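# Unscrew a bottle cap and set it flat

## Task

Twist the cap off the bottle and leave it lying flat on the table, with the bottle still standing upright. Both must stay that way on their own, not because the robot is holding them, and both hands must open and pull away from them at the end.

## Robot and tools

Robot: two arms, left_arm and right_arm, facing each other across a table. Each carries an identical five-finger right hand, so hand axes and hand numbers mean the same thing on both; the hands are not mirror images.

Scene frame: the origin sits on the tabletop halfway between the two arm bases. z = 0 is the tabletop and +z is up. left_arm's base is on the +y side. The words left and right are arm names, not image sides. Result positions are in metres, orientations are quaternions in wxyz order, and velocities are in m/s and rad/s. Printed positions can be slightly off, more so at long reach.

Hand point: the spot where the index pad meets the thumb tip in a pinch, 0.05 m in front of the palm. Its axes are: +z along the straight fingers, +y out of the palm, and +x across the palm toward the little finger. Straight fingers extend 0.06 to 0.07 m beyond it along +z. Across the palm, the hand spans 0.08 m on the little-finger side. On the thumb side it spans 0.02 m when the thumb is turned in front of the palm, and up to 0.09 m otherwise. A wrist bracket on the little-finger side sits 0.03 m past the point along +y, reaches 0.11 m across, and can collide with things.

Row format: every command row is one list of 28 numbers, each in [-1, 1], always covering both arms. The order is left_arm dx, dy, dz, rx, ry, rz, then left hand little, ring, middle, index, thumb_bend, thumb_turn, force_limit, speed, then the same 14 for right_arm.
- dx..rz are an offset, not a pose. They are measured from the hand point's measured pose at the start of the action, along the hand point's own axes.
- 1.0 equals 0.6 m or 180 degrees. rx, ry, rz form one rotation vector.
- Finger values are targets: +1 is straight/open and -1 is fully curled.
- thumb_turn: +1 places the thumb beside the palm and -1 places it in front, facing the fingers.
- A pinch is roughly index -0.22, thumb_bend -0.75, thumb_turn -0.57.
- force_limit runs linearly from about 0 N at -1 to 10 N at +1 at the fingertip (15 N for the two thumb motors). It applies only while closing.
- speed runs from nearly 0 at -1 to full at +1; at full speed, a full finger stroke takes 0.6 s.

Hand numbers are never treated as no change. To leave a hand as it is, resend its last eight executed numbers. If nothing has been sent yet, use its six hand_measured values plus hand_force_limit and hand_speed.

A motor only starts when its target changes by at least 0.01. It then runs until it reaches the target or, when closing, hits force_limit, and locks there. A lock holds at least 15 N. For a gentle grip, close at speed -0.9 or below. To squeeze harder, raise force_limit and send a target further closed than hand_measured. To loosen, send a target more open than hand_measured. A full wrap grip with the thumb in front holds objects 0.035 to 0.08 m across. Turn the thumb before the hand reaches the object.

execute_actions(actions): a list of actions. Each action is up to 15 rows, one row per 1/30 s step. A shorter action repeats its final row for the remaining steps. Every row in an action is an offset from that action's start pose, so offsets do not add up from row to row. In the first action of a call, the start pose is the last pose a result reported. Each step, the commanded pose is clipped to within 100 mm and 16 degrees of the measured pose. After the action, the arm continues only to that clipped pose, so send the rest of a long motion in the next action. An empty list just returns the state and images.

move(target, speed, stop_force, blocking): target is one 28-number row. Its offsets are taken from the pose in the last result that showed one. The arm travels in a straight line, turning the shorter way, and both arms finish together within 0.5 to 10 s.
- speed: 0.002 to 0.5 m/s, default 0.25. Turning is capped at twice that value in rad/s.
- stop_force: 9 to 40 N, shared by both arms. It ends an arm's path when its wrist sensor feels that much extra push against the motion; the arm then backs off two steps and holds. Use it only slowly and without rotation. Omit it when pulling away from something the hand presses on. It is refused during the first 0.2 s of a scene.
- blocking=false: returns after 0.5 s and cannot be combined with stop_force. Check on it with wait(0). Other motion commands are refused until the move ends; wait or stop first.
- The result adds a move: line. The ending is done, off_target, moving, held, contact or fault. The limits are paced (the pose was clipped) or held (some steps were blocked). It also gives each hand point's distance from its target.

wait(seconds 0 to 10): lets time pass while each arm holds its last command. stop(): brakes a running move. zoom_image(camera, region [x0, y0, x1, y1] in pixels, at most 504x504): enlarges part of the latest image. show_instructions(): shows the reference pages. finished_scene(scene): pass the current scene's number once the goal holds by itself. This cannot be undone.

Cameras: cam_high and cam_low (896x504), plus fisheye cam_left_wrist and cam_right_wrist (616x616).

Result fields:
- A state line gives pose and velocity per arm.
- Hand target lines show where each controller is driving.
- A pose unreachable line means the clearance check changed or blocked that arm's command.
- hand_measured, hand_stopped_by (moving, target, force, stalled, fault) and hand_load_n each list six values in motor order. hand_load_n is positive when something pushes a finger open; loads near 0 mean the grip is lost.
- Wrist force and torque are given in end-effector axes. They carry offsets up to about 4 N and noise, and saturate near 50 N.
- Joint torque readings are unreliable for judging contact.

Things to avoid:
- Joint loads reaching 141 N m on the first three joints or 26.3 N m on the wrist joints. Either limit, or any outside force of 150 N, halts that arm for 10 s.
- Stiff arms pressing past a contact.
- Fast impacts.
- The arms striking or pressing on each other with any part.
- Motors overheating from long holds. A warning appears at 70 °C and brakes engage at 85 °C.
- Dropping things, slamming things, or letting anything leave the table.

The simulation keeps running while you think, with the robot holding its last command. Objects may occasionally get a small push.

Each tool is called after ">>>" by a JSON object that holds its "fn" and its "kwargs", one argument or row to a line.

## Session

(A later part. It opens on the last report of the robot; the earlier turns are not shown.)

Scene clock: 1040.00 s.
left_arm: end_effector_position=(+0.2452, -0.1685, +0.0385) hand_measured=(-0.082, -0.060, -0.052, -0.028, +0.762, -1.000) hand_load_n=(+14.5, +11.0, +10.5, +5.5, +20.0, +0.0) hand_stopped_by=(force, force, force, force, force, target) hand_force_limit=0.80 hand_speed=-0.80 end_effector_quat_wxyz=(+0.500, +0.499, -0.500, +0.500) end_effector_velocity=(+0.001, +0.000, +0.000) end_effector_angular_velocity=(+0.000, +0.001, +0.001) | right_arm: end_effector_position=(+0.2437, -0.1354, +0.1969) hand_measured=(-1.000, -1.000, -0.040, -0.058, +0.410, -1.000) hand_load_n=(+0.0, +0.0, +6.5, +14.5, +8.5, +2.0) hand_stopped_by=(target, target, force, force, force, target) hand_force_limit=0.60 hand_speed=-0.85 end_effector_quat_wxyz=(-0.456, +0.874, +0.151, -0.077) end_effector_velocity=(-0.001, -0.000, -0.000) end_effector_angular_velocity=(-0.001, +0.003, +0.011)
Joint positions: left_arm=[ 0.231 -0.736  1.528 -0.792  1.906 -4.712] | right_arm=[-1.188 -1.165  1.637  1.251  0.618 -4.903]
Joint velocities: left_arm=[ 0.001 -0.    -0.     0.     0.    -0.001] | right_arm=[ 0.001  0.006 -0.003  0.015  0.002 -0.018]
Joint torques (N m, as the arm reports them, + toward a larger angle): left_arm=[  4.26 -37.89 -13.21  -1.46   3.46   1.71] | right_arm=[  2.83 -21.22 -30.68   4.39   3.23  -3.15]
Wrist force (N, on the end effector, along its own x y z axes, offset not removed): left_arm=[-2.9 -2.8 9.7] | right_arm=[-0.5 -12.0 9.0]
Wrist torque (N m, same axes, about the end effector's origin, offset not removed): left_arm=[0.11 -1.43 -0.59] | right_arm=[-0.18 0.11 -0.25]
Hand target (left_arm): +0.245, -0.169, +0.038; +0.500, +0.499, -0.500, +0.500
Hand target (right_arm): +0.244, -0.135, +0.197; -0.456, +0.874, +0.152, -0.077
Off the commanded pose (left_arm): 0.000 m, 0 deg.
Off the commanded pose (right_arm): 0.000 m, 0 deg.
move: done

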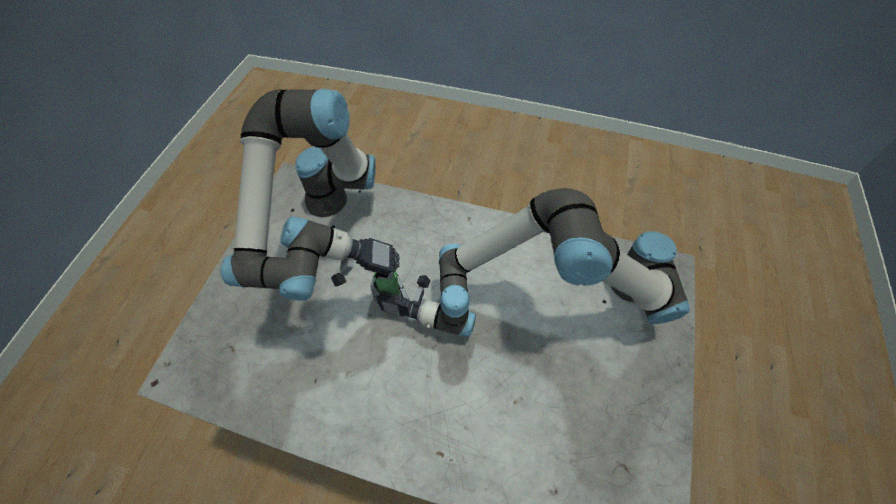

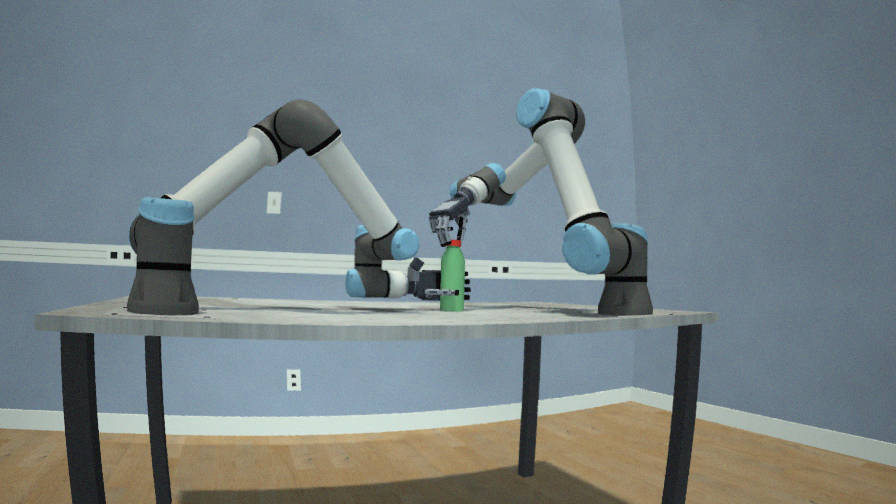

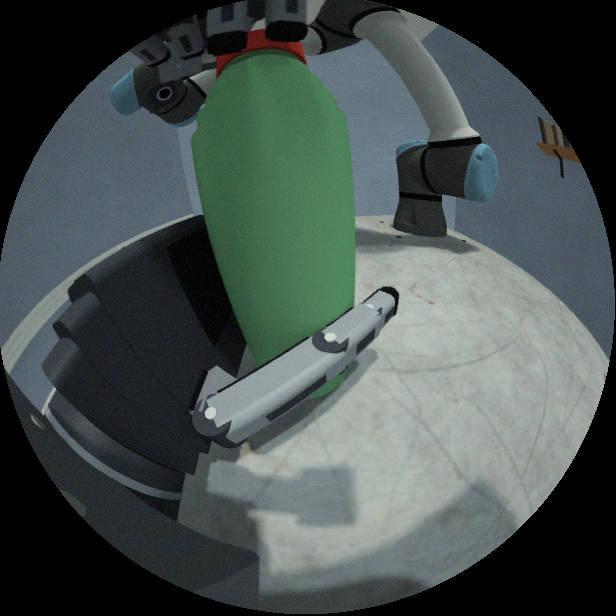

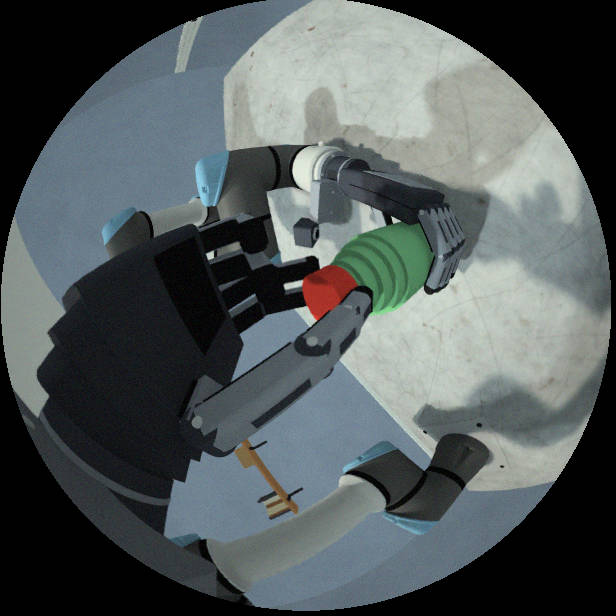

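>>> {"fn": "move", "kwargs": {
  "target": [0,0,0,0,0,0,-0.85,-0.85,-0.85,-0.85,-0.85,-1,0.8,-0.8, -0.0061,0.0048,-0.0083,0,-0.19342,-0.13543,-1,-1,-0.6,-0.6,-0.6,-1,0.6,-0.85],
  "speed": 0.35
}}

>>> {"fn": "zoom_image", "kwargs": {
  "camera": "cam_low",
  "region": [420, 215, 490, 265]
}}

Scene clock: 1073.80 s.
left_arm: end_effector_position=(+0.2452, -0.1685, +0.0385) hand_measured=(-0.082, -0.060, -0.052, -0.028, +0.762, -1.000) hand_load_n=(+11.0, +9.0, +10.5, +6.5, +19.5, +1.5) hand_stopped_by=(force, force, force, force, force, target) hand_force_limit=0.80 hand_speed=-0.80 end_effector_quat_wxyz=(+0.500, +0.499, -0.500, +0.500) end_effector_velocity=(+0.001, +0.001, -0.001) end_effector_angular_velocity=(+0.001, +0.001, +0.001) | right_arm: end_effector_position=(+0.2420, -0.1419, +0.1971) hand_measured=(-1.000, -1.000, -0.040, -0.058, +0.410, -1.000) hand_load_n=(+0.0, +0.0, +5.5, +12.5, +10.0, -1.0) hand_stopped_by=(target, target, force, force, force, target) hand_force_limit=0.60 hand_speed=-0.85 end_effector_quat_wxyz=(-0.396, +0.760, +0.457, -0.236) end_effector_velocity=(+0.000, -0.000, -0.000) end_effector_angular_velocity=(+0.000, +0.000, +0.010)
Joint positions: left_arm=[ 0.231 -0.736  1.528 -0.792  1.906 -4.712] | right_arm=[-1.054 -0.913  1.379  1.854  0.904 -5.701]
Joint velocities: left_arm=[ 0.002  0.     0.001 -0.     0.    -0.001] | right_arm=[ 0.002  0.003 -0.004  0.006  0.005 -0.008]
Joint torques (N m, as the arm reports them, + toward a larger angle): left_arm=[  3.32 -47.88 -13.4   -1.51  -0.07   1.68] | right_arm=[  2.74 -29.26 -30.61   4.4    2.9   -2.47]
Wrist force (N, on the end effector, along its own x y z axes, offset not removed): left_arm=[-3.3 -3.5 5.8] | right_arm=[5.1 -9.0 4.9]
Wrist torque (N m, same axes, about the end effector's origin, offset not removed): left_arm=[0.12 -0.60 -0.98] | right_arm=[-0.20 0.04 -0.26]
Hand target (left_arm): +0.245, -0.169, +0.039; +0.500, +0.499, -0.500, +0.500
Hand target (right_arm): +0.242, -0.142, +0.197; -0.396, +0.760, +0.458, -0.236
Off the commanded pose (left_arm): 0.000 m, 0 deg.
Off the commanded pose (right_arm): 0.000 m, 0 deg.
move: done

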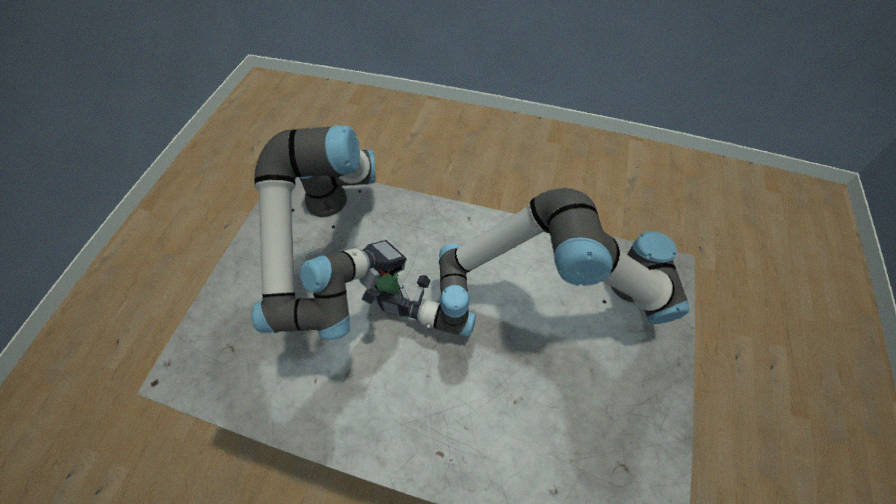

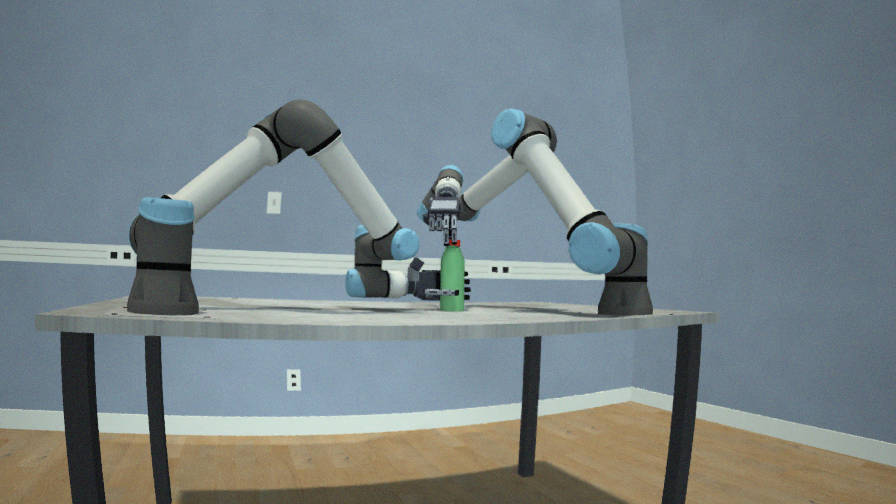

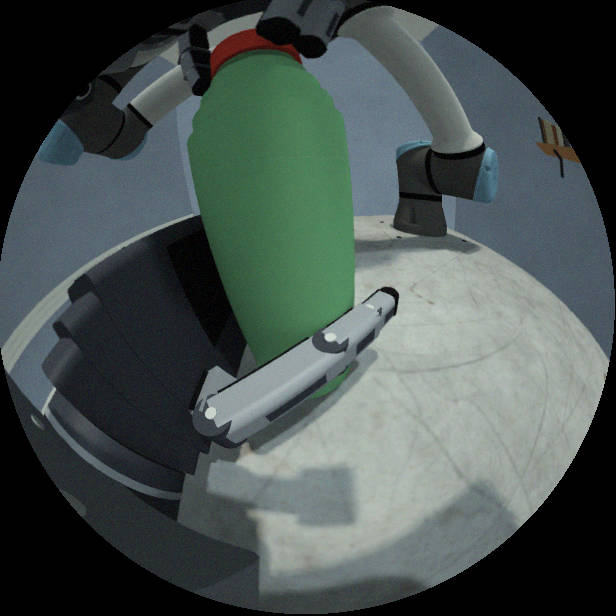

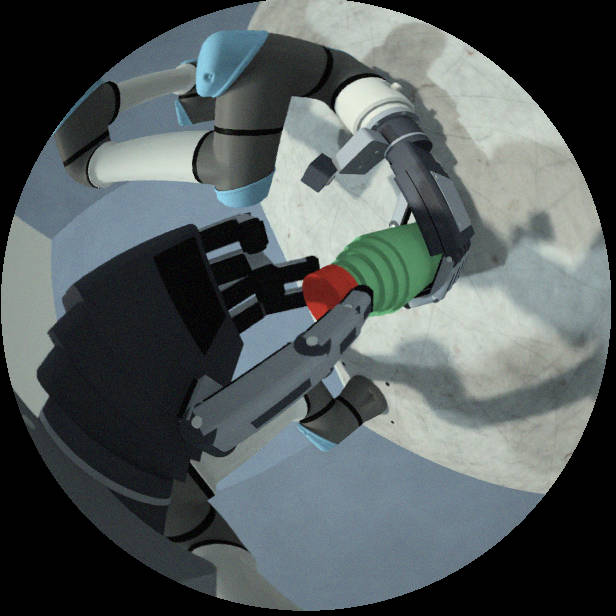

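Region (420, 215, 490, 265) of cam_low's 896x504 image, scaled by 7.200, with more detail than that image has; it fills the top 360 rows of this view, and the rest is white.

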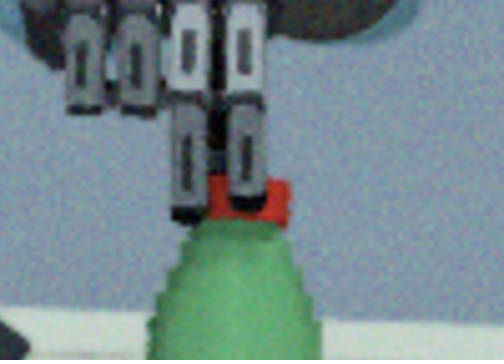

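>>> {"fn": "move", "kwargs": {
  "target": [0,0,0,0,0,0,-0.85,-0.85,-0.85,-0.85,-0.85,-1,0.8,-0.8, -0.0057,0.0036,-0.0066,0,-0.19342,-0.13543,-1,-1,-0.6,-0.6,-0.6,-1,0.6,-0.85],
  "speed": 0.35
}}

>>> {"fn": "zoom_image", "kwargs": {
  "camera": "cam_low",
  "region": [420, 215, 490, 265]
}}

Scene clock: 1098.97 s.
left_arm: end_effector_position=(+0.2452, -0.1685, +0.0385) hand_measured=(-0.082, -0.060, -0.052, -0.028, +0.762, -1.000) hand_load_n=(+5.0, +5.0, +9.0, +8.0, +19.0, +5.5) hand_stopped_by=(force, force, force, force, force, target) hand_force_limit=0.80 hand_speed=-0.80 end_effector_quat_wxyz=(+0.500, +0.499, -0.500, +0.500) end_effector_velocity=(+0.000, +0.000, -0.000) end_effector_angular_velocity=(+0.001, +0.001, +0.001) | right_arm: end_effector_position=(+0.2441, -0.1470, +0.1975) hand_measured=(-1.000, -1.000, -0.040, -0.058, +0.410, -1.000) hand_load_n=(+0.0, +0.0, +3.0, +9.5, +12.5, +2.0) hand_stopped_by=(target, target, force, force, force, target) hand_force_limit=0.60 hand_speed=-0.85 end_effector_quat_wxyz=(-0.283, +0.544, +0.701, -0.363) end_effector_velocity=(-0.000, -0.000, -0.000) end_effector_angular_velocity=(-0.000, +0.001, +0.012)
Joint positions: left_arm=[ 0.231 -0.736  1.528 -0.792  1.906 -4.712] | right_arm=[-0.863 -0.764  1.145  2.124  1.321 -6.104]
Joint velocities: left_arm=[ 0.001 -0.    -0.     0.001  0.    -0.001] | right_arm=[ 0.003  0.002 -0.001  0.002  0.007 -0.006]
Joint torques (N m, as the arm reports them, + toward a larger angle): left_arm=[  3.66 -38.55 -13.7   -1.59   1.47   1.5 ] | right_arm=[  7.8  -36.37 -31.04   4.75   0.63  -2.9 ]
Wrist force (N, on the end effector, along its own x y z axes, offset not removed): left_arm=[6.6 1.9 -5.7] | right_arm=[-5.8 -5.3 -2.7]
Wrist torque (N m, same axes, about the end effector's origin, offset not removed): left_arm=[0.33 0.19 0.18] | right_arm=[-0.53 0.54 -0.34]
Hand target (left_arm): +0.245, -0.169, +0.038; +0.500, +0.499, -0.500, +0.500
Hand target (right_arm): +0.244, -0.147, +0.197; -0.283, +0.544, +0.702, -0.363
Off the commanded pose (left_arm): 0.000 m, 0 deg.
Off the commanded pose (right_arm): 0.000 m, 0 deg.
move: done

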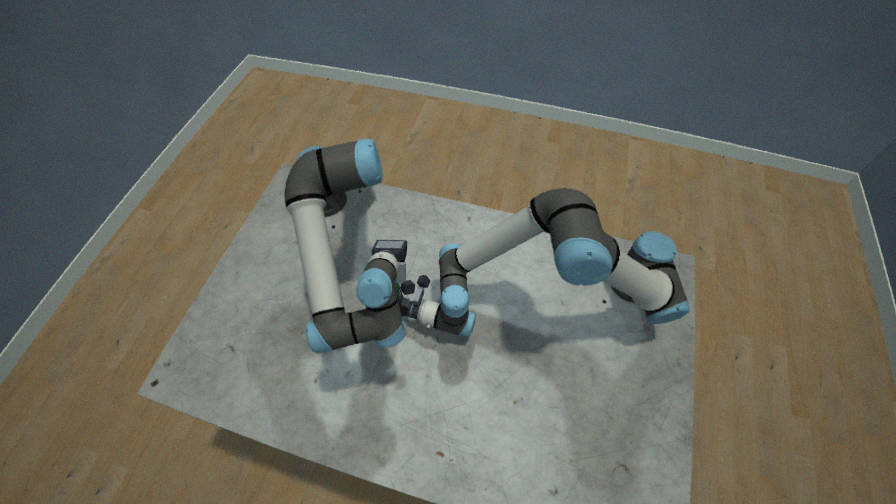

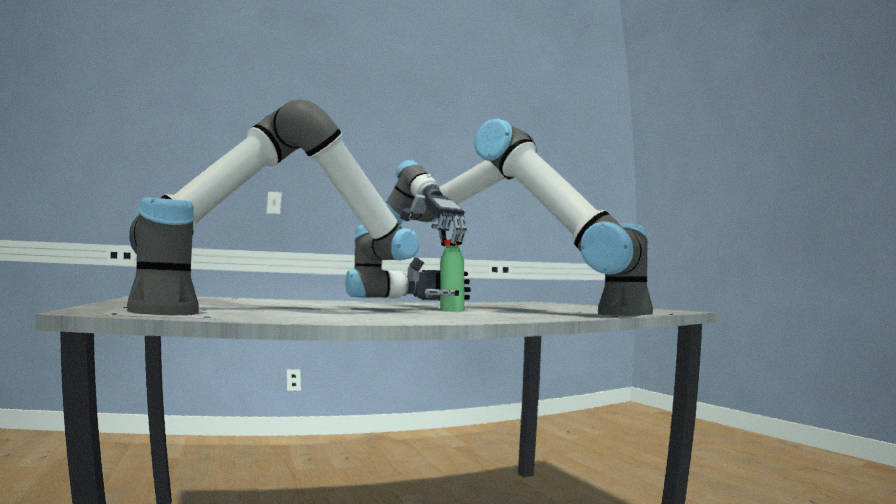

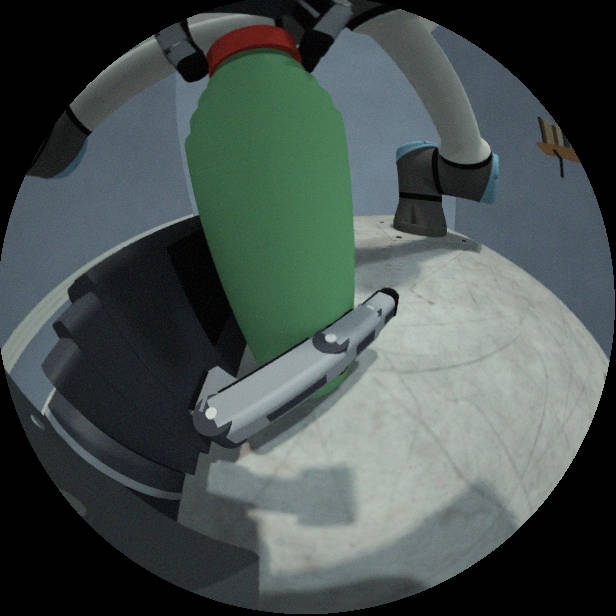

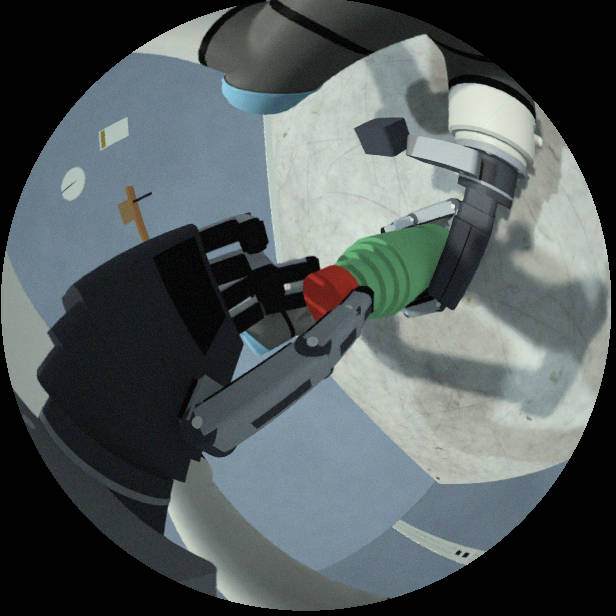

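Region (420, 215, 490, 265) of cam_low's 896x504 image, scaled by 7.200, with more detail than that image has; it fills the top 360 rows of this view, and the rest is white.

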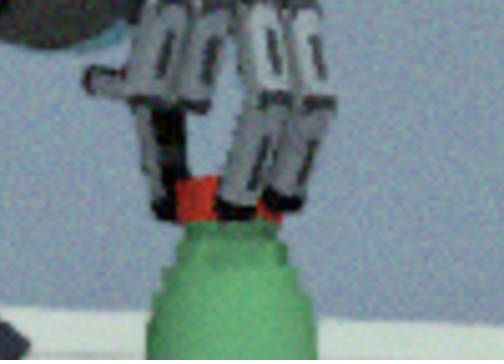

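>>> {"fn": "execute_actions", "kwargs": {
  "actions": [
    [[0,0,0,0,0,0,-0.85,-0.85,-0.85,-0.85,-0.85,-1,0.8,-0.8, -0.001,-0.0027,-0.0019,0,0,0,-1,-1,-0.5,-0.6,-0.6,-1,0.6,-0.9]]
  ]
}}

>>> {"fn": "zoom_image", "kwargs": {
  "camera": "cam_low",
  "region": [420, 215, 490, 265]
}}

Scene clock: 1111.10 s.
left_arm: end_effector_position=(+0.2452, -0.1685, +0.0385) hand_measured=(-0.082, -0.060, -0.052, -0.028, +0.762, -1.000) hand_load_n=(+6.0, +5.5, +9.5, +8.5, +19.0, +5.0) hand_stopped_by=(force, force, force, force, force, target) hand_force_limit=0.80 hand_speed=-0.80 end_effector_quat_wxyz=(+0.500, +0.499, -0.500, +0.500) end_effector_velocity=(+0.001, +0.001, -0.001) end_effector_angular_velocity=(+0.001, -0.000, +0.001) | right_arm: end_effector_position=(+0.2442, -0.1475, +0.1995) hand_measured=(-1.000, -1.000, -0.058, -0.058, +0.412, -1.000) hand_load_n=(+0.0, +0.0, +9.0, +6.5, +15.0, +1.5) hand_stopped_by=(target, target, force, force, force, target) hand_force_limit=0.60 hand_speed=-0.90 end_effector_quat_wxyz=(-0.283, +0.544, +0.701, -0.363) end_effector_velocity=(+0.000, -0.000, +0.000) end_effector_angular_velocity=(-0.000, +0.001, -0.000)
Joint positions: left_arm=[ 0.231 -0.736  1.528 -0.792  1.906 -4.712] | right_arm=[-0.863 -0.766  1.144  2.128  1.322 -6.105]
Joint velocities: left_arm=[0.002 0.    0.001 0.    0.    0.001] | right_arm=[-0.     0.     0.     0.001 -0.    -0.   ]
Joint torques (N m, as the arm reports them, + toward a larger angle): left_arm=[  3.67 -37.3  -13.26  -1.52   0.75   1.57] | right_arm=[ -4.88 -57.21 -30.74   5.2    0.49  -2.37]
Wrist force (N, on the end effector, along its own x y z axes, offset not removed): left_arm=[3.8 1.5 0.2] | right_arm=[-0.5 -2.6 -2.3]
Wrist torque (N m, same axes, about the end effector's origin, offset not removed): left_arm=[0.19 -0.03 0.21] | right_arm=[-0.23 0.24 -0.20]
Hand target (left_arm): +0.245, -0.169, +0.039; +0.500, +0.499, -0.500, +0.500
Hand target (right_arm): +0.244, -0.148, +0.199; -0.283, +0.544, +0.701, -0.363
Off the commanded pose (left_arm): 0.000 m, 0 deg.
Off the commanded pose (right_arm): 0.000 m, 0 deg.

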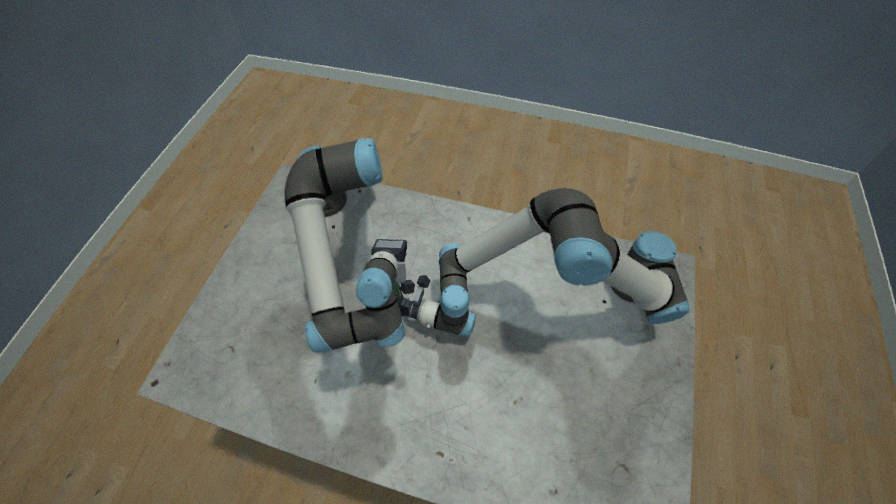

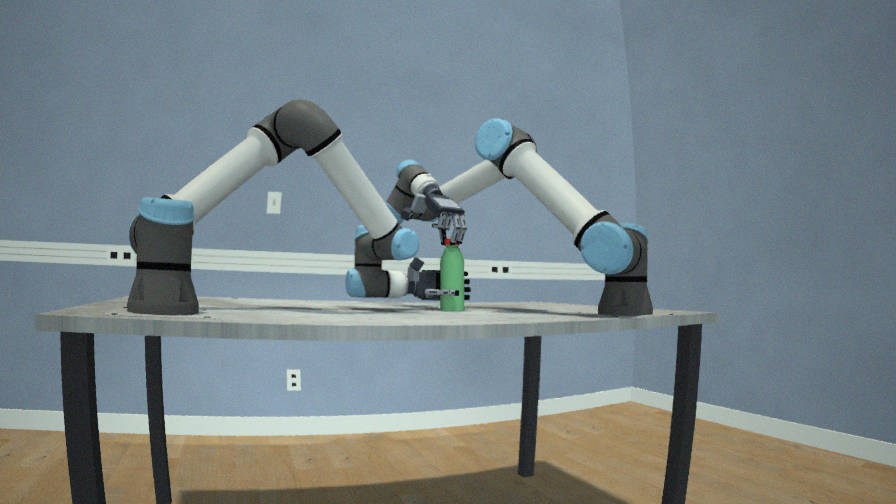

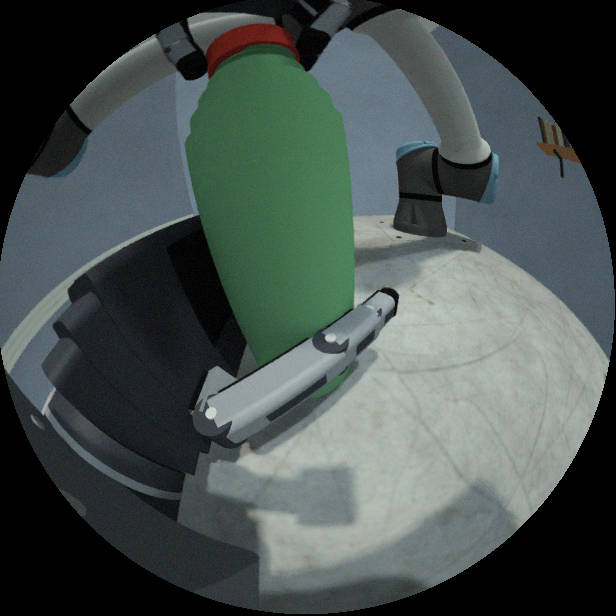

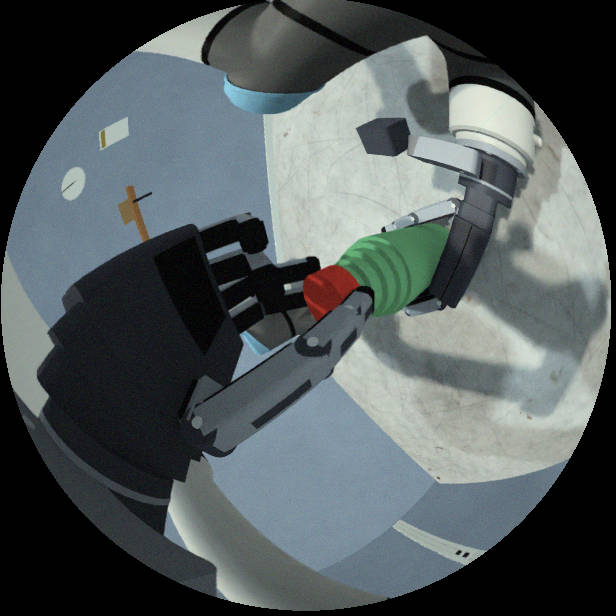

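Region (420, 215, 490, 265) of cam_low's 896x504 image, scaled by 7.200, with more detail than that image has; it fills the top 360 rows of this view, and the rest is white.

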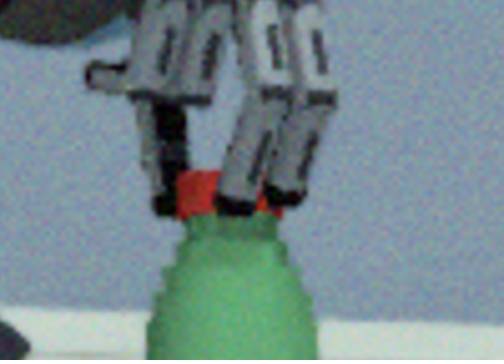

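>>> {"fn": "move", "kwargs": {
  "target": [0,0,0,0,0,0,-0.85,-0.85,-0.85,-0.85,-0.85,-1,0.8,-0.8, 0,-0.0451,-0.0315,0,0,0,-1,-1,-0.5,-0.6,-0.6,-1,0.6,-0.9],
  "speed": 0.08
}}

Scene clock: 1121.77 s.
left_arm: end_effector_position=(+0.2452, -0.1685, +0.0385) hand_measured=(-0.082, -0.060, -0.052, -0.028, +0.762, -1.000) hand_load_n=(+6.0, +5.5, +9.5, +8.5, +19.0, +5.0) hand_stopped_by=(force, force, force, force, force, target) hand_force_limit=0.80 hand_speed=-0.80 end_effector_quat_wxyz=(+0.500, +0.499, -0.500, +0.500) end_effector_velocity=(-0.002, -0.000, -0.000) end_effector_angular_velocity=(+0.001, -0.001, -0.002) | right_arm: end_effector_position=(+0.2442, -0.1476, +0.2323) hand_measured=(-1.000, -1.000, -0.058, -0.058, +0.412, -1.000) hand_load_n=(+0.0, +0.0, +9.0, +6.5, +15.0, +1.5) hand_stopped_by=(target, target, force, force, force, target) hand_force_limit=0.60 hand_speed=-0.90 end_effector_quat_wxyz=(-0.283, +0.544, +0.701, -0.363) end_effector_velocity=(+0.000, +0.000, +0.002) end_effector_angular_velocity=(+0.001, -0.001, -0.001)
Joint positions: left_arm=[ 0.231 -0.736  1.528 -0.792  1.906 -4.712] | right_arm=[-0.863 -0.796  1.108  2.193  1.322 -6.105]
Joint velocities: left_arm=[-0.002 -0.     0.001  0.     0.     0.001] | right_arm=[-0.    -0.002 -0.004  0.004 -0.    -0.   ]
Joint torques (N m, as the arm reports them, + toward a larger angle): left_arm=[  3.58 -39.56 -13.29  -1.54   0.79   1.56] | right_arm=[  5.59 -58.89 -31.92   5.04  -1.8    0.86]
Wrist force (N, on the end effector, along its own x y z axes, offset not removed): left_arm=[3.8 1.3 0.6] | right_arm=[0.4 -3.5 -1.9]
Wrist torque (N m, same axes, about the end effector's origin, offset not removed): left_arm=[0.28 -0.12 0.16] | right_arm=[-0.42 0.17 -0.23]
Hand target (left_arm): +0.245, -0.169, +0.038; +0.500, +0.499, -0.500, +0.500
Hand target (right_arm): +0.244, -0.148, +0.232; -0.283, +0.544, +0.701, -0.363
Off the commanded pose (left_arm): 0.000 m, 0 deg.
Off the commanded pose (right_arm): 0.000 m, 0 deg.
move: done

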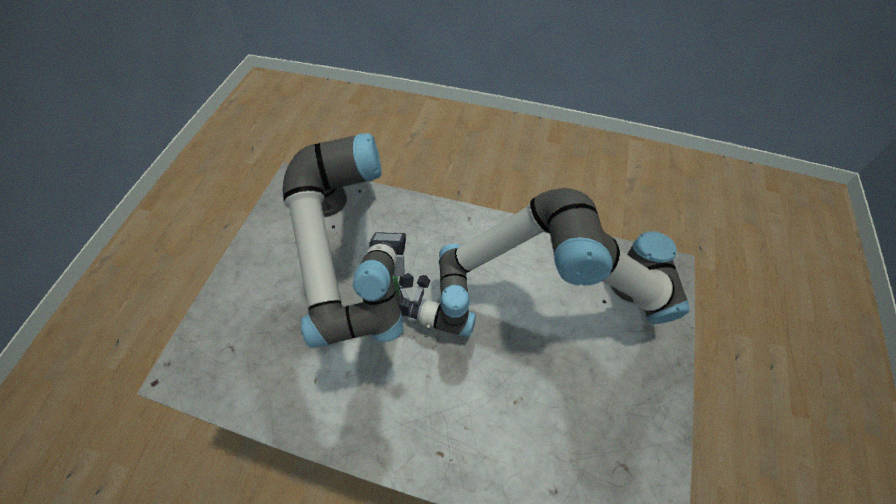

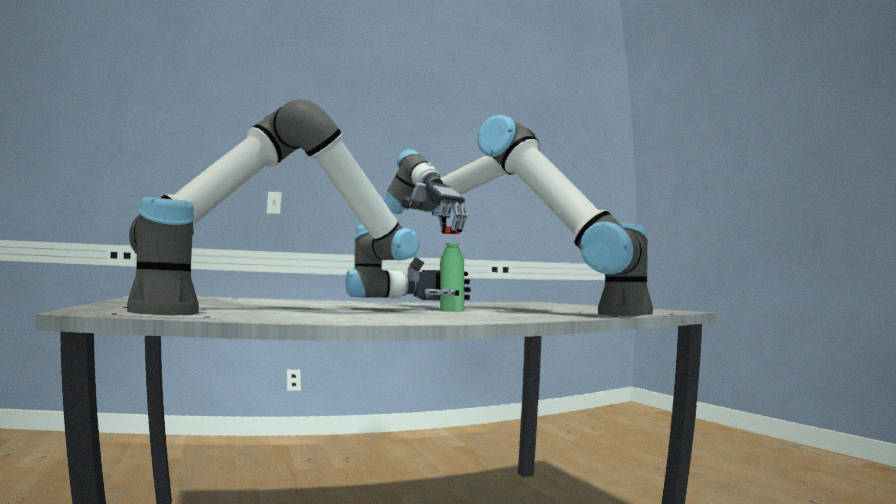

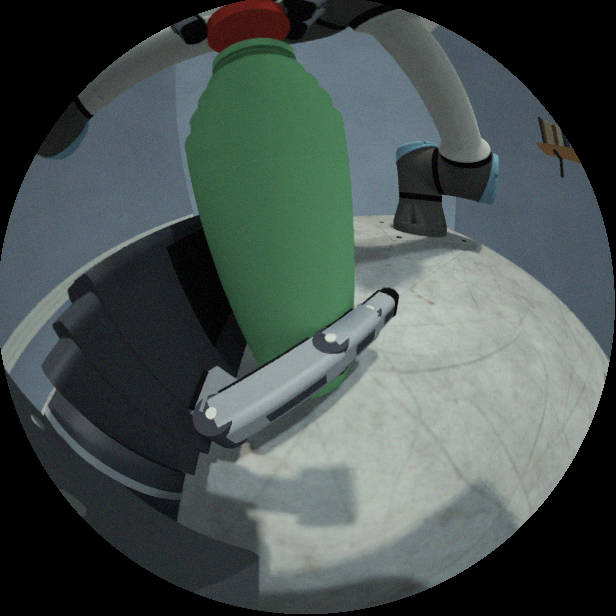

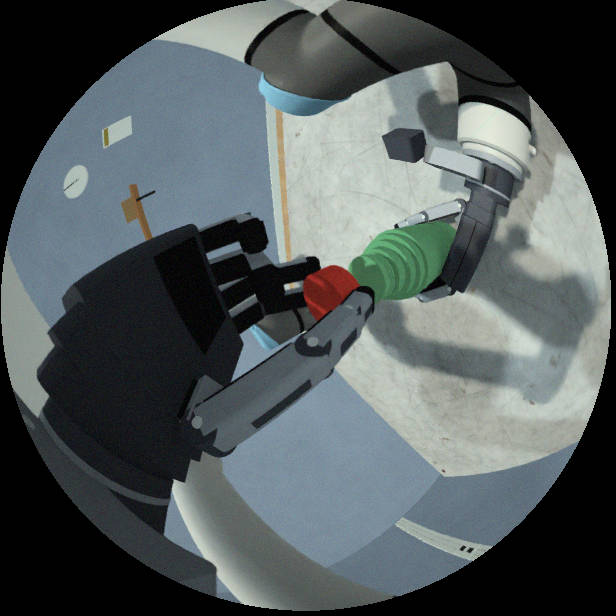

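>>> {"fn": "execute_actions", "kwargs": {
  "actions": []
}}

Scene clock: 1143.37 s.
left_arm: end_effector_position=(+0.2452, -0.1685, +0.0385) hand_measured=(-0.082, -0.060, -0.052, -0.028, +0.762, -1.000) hand_load_n=(+6.0, +5.5, +9.5, +8.5, +19.0, +5.0) hand_stopped_by=(force, force, force, force, force, target) hand_force_limit=0.80 hand_speed=-0.80 end_effector_quat_wxyz=(+0.500, +0.499, -0.500, +0.500) end_effector_velocity=(+0.001, +0.001, -0.000) end_effector_angular_velocity=(+0.001, -0.001, +0.001) | right_arm: end_effector_position=(+0.2442, -0.1476, +0.2325) hand_measured=(-1.000, -1.000, -0.058, -0.058, +0.412, -1.000) hand_load_n=(+0.0, +0.0, +9.0, +6.5, +15.0, +1.5) hand_stopped_by=(target, target, force, force, force, target) hand_force_limit=0.60 hand_speed=-0.90 end_effector_quat_wxyz=(-0.283, +0.544, +0.701, -0.363) end_effector_velocity=(-0.000, -0.000, -0.000) end_effector_angular_velocity=(-0.000, +0.001, -0.001)
Joint positions: left_arm=[ 0.231 -0.736  1.528 -0.792  1.906 -4.712] | right_arm=[-0.863 -0.796  1.108  2.193  1.322 -6.105]
Joint velocities: left_arm=[ 0.001 -0.     0.001  0.     0.     0.001] | right_arm=[-0.     0.     0.001 -0.    -0.     0.   ]
Joint torques (N m, as the arm reports them, + toward a larger angle): left_arm=[  3.71 -33.68 -13.58  -1.51   0.83   1.79] | right_arm=[  7.17 -57.32 -32.18   5.19  -1.64   2.22]
Wrist force (N, on the end effector, along its own x y z axes, offset not removed): left_arm=[2.6 -1.8 1.9] | right_arm=[0.5 -4.8 -2.6]
Wrist torque (N m, same axes, about the end effector's origin, offset not removed): left_arm=[-0.23 0.21 -0.11] | right_arm=[-0.57 0.08 -0.26]
Hand target (left_arm): +0.245, -0.169, +0.038; +0.500, +0.499, -0.500, +0.500
Hand target (right_arm): +0.244, -0.148, +0.232; -0.283, +0.544, +0.701, -0.363
Off the commanded pose (left_arm): 0.000 m, 0 deg.
Off the commanded pose (right_arm): 0.000 m, 0 deg.

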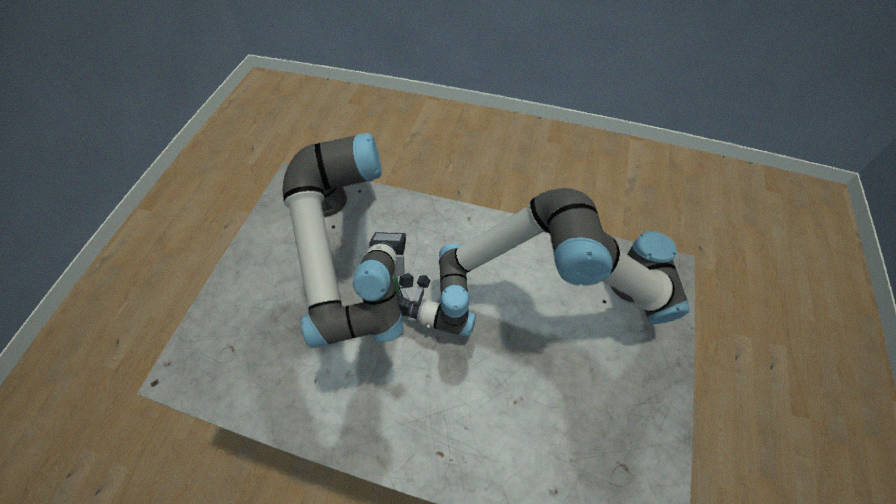

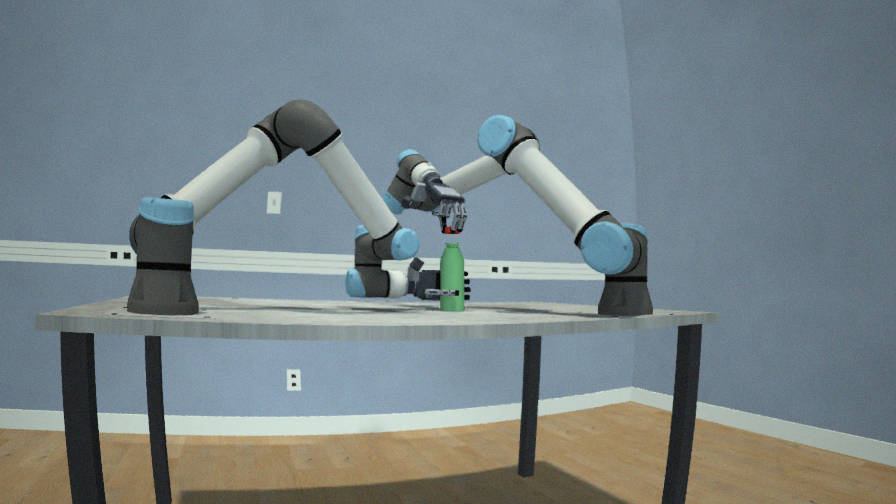

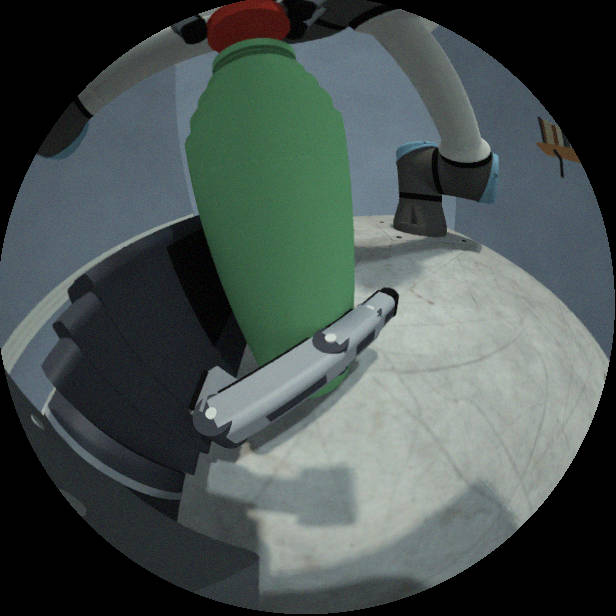

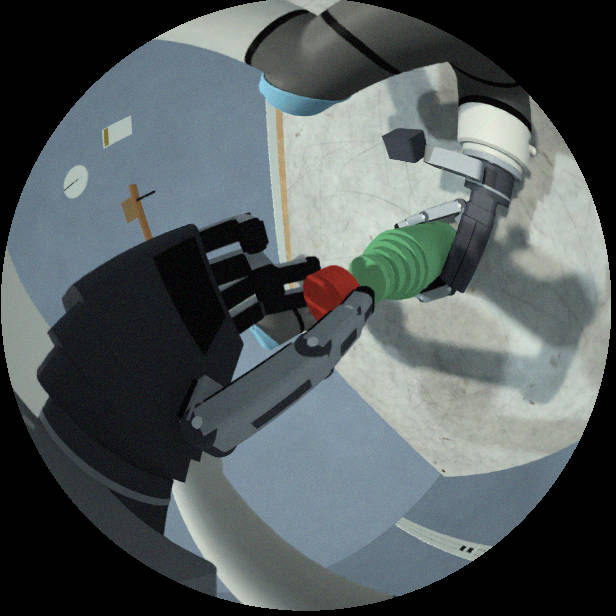

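>>> {"fn": "move", "kwargs": {
  "target": [0,0,0,0,0,0,1,1,1,1,1,-1,0.8,0.2, -0.2382,0.02715,0.08473,0,0.13653,0.0956,-1,-1,-0.5,-0.6,-0.6,-1,0.6,-0.9],
  "speed": 0.2
}}

Scene clock: 1165.67 s.
left_arm: end_effector_position=(+0.2452, -0.1685, +0.0385) hand_measured=(+1.000, +1.000, +1.000, +1.000, +1.000, -1.000) hand_load_n=(+0.0, +0.0, +0.0, +0.0, +0.0, +0.0) hand_stopped_by=(target, target, target, target, target, target) hand_force_limit=0.80 hand_speed=0.20 end_effector_quat_wxyz=(+0.500, +0.499, -0.500, +0.500) end_effector_velocity=(+0.000, +0.000, +0.000) end_effector_angular_velocity=(-0.000, +0.001, +0.001) | right_arm: end_effector_position=(+0.2488, -0.2939, +0.1900) hand_measured=(-1.000, -1.000, -0.058, -0.058, +0.412, -1.000) hand_load_n=(+0.0, +0.0, +9.0, +6.5, +15.0, +1.5) hand_stopped_by=(target, target, force, force, force, target) hand_force_limit=0.60 hand_speed=-0.90 end_effector_quat_wxyz=(-0.368, +0.707, +0.537, -0.278) end_effector_velocity=(-0.000, -0.002, -0.001) end_effector_angular_velocity=(+0.001, +0.001, -0.006)
Joint positions: left_arm=[ 0.231 -0.736  1.528 -0.792  1.906 -4.712] | right_arm=[-1.278 -1.008  1.597  1.897  1.234 -6.037]
Joint velocities: left_arm=[ 0.001 -0.    -0.     0.     0.    -0.001] | right_arm=[-0.006 -0.002  0.006 -0.003 -0.    -0.001]
Joint torques (N m, as the arm reports them, + toward a larger angle): left_arm=[  3.17 -49.65 -13.31  -1.54   0.75   1.69] | right_arm=[ -5.89 -48.26  -1.31   0.2   -1.96  -2.71]
Wrist force (N, on the end effector, along its own x y z axes, offset not removed): left_arm=[-1.9 -1.4 -1.0] | right_arm=[0.2 -3.2 -2.2]
Wrist torque (N m, same axes, about the end effector's origin, offset not removed): left_arm=[-0.01 0.29 -0.22] | right_arm=[-0.38 0.17 -0.20]
Hand target (left_arm): +0.245, -0.169, +0.038; +0.500, +0.499, -0.500, +0.500
Hand target (right_arm): +0.249, -0.294, +0.190; -0.368, +0.707, +0.537, -0.277
Off the commanded pose (left_arm): 0.000 m, 0 deg.
Off the commanded pose (right_arm): 0.001 m, 0 deg.
move: done

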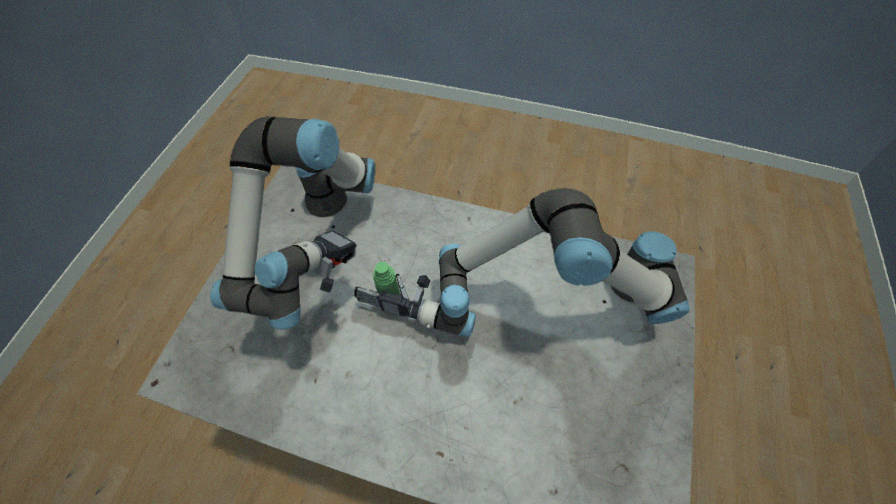

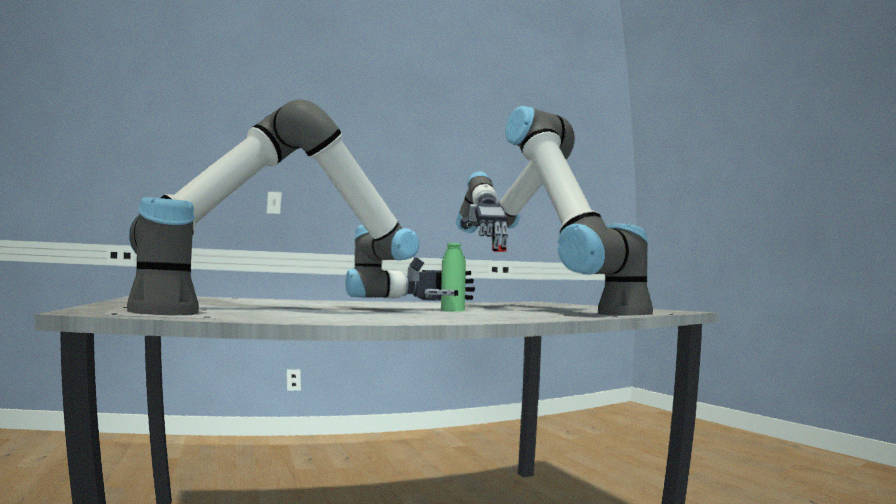

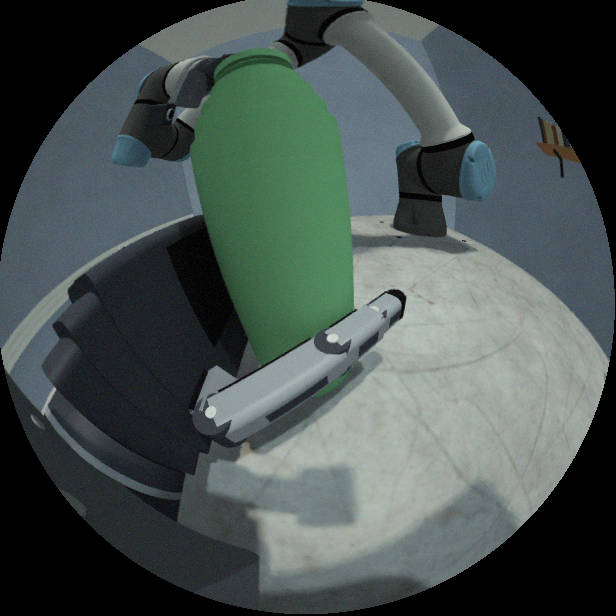

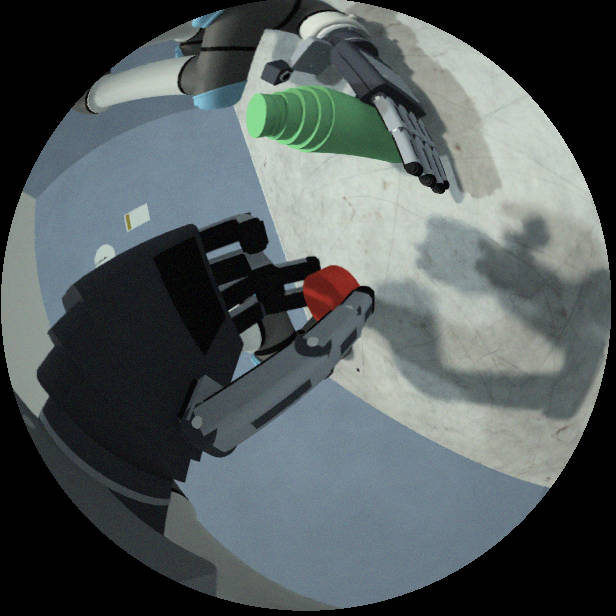

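>>> {"fn": "zoom_image", "kwargs": {
  "camera": "cam_low",
  "region": [430, 200, 530, 320]
}}

Region (430, 200, 530, 320) of cam_low's 896x504 image, scaled by 4.200, with more detail than that image has.

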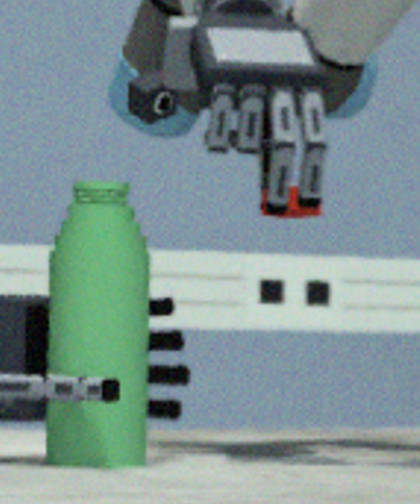

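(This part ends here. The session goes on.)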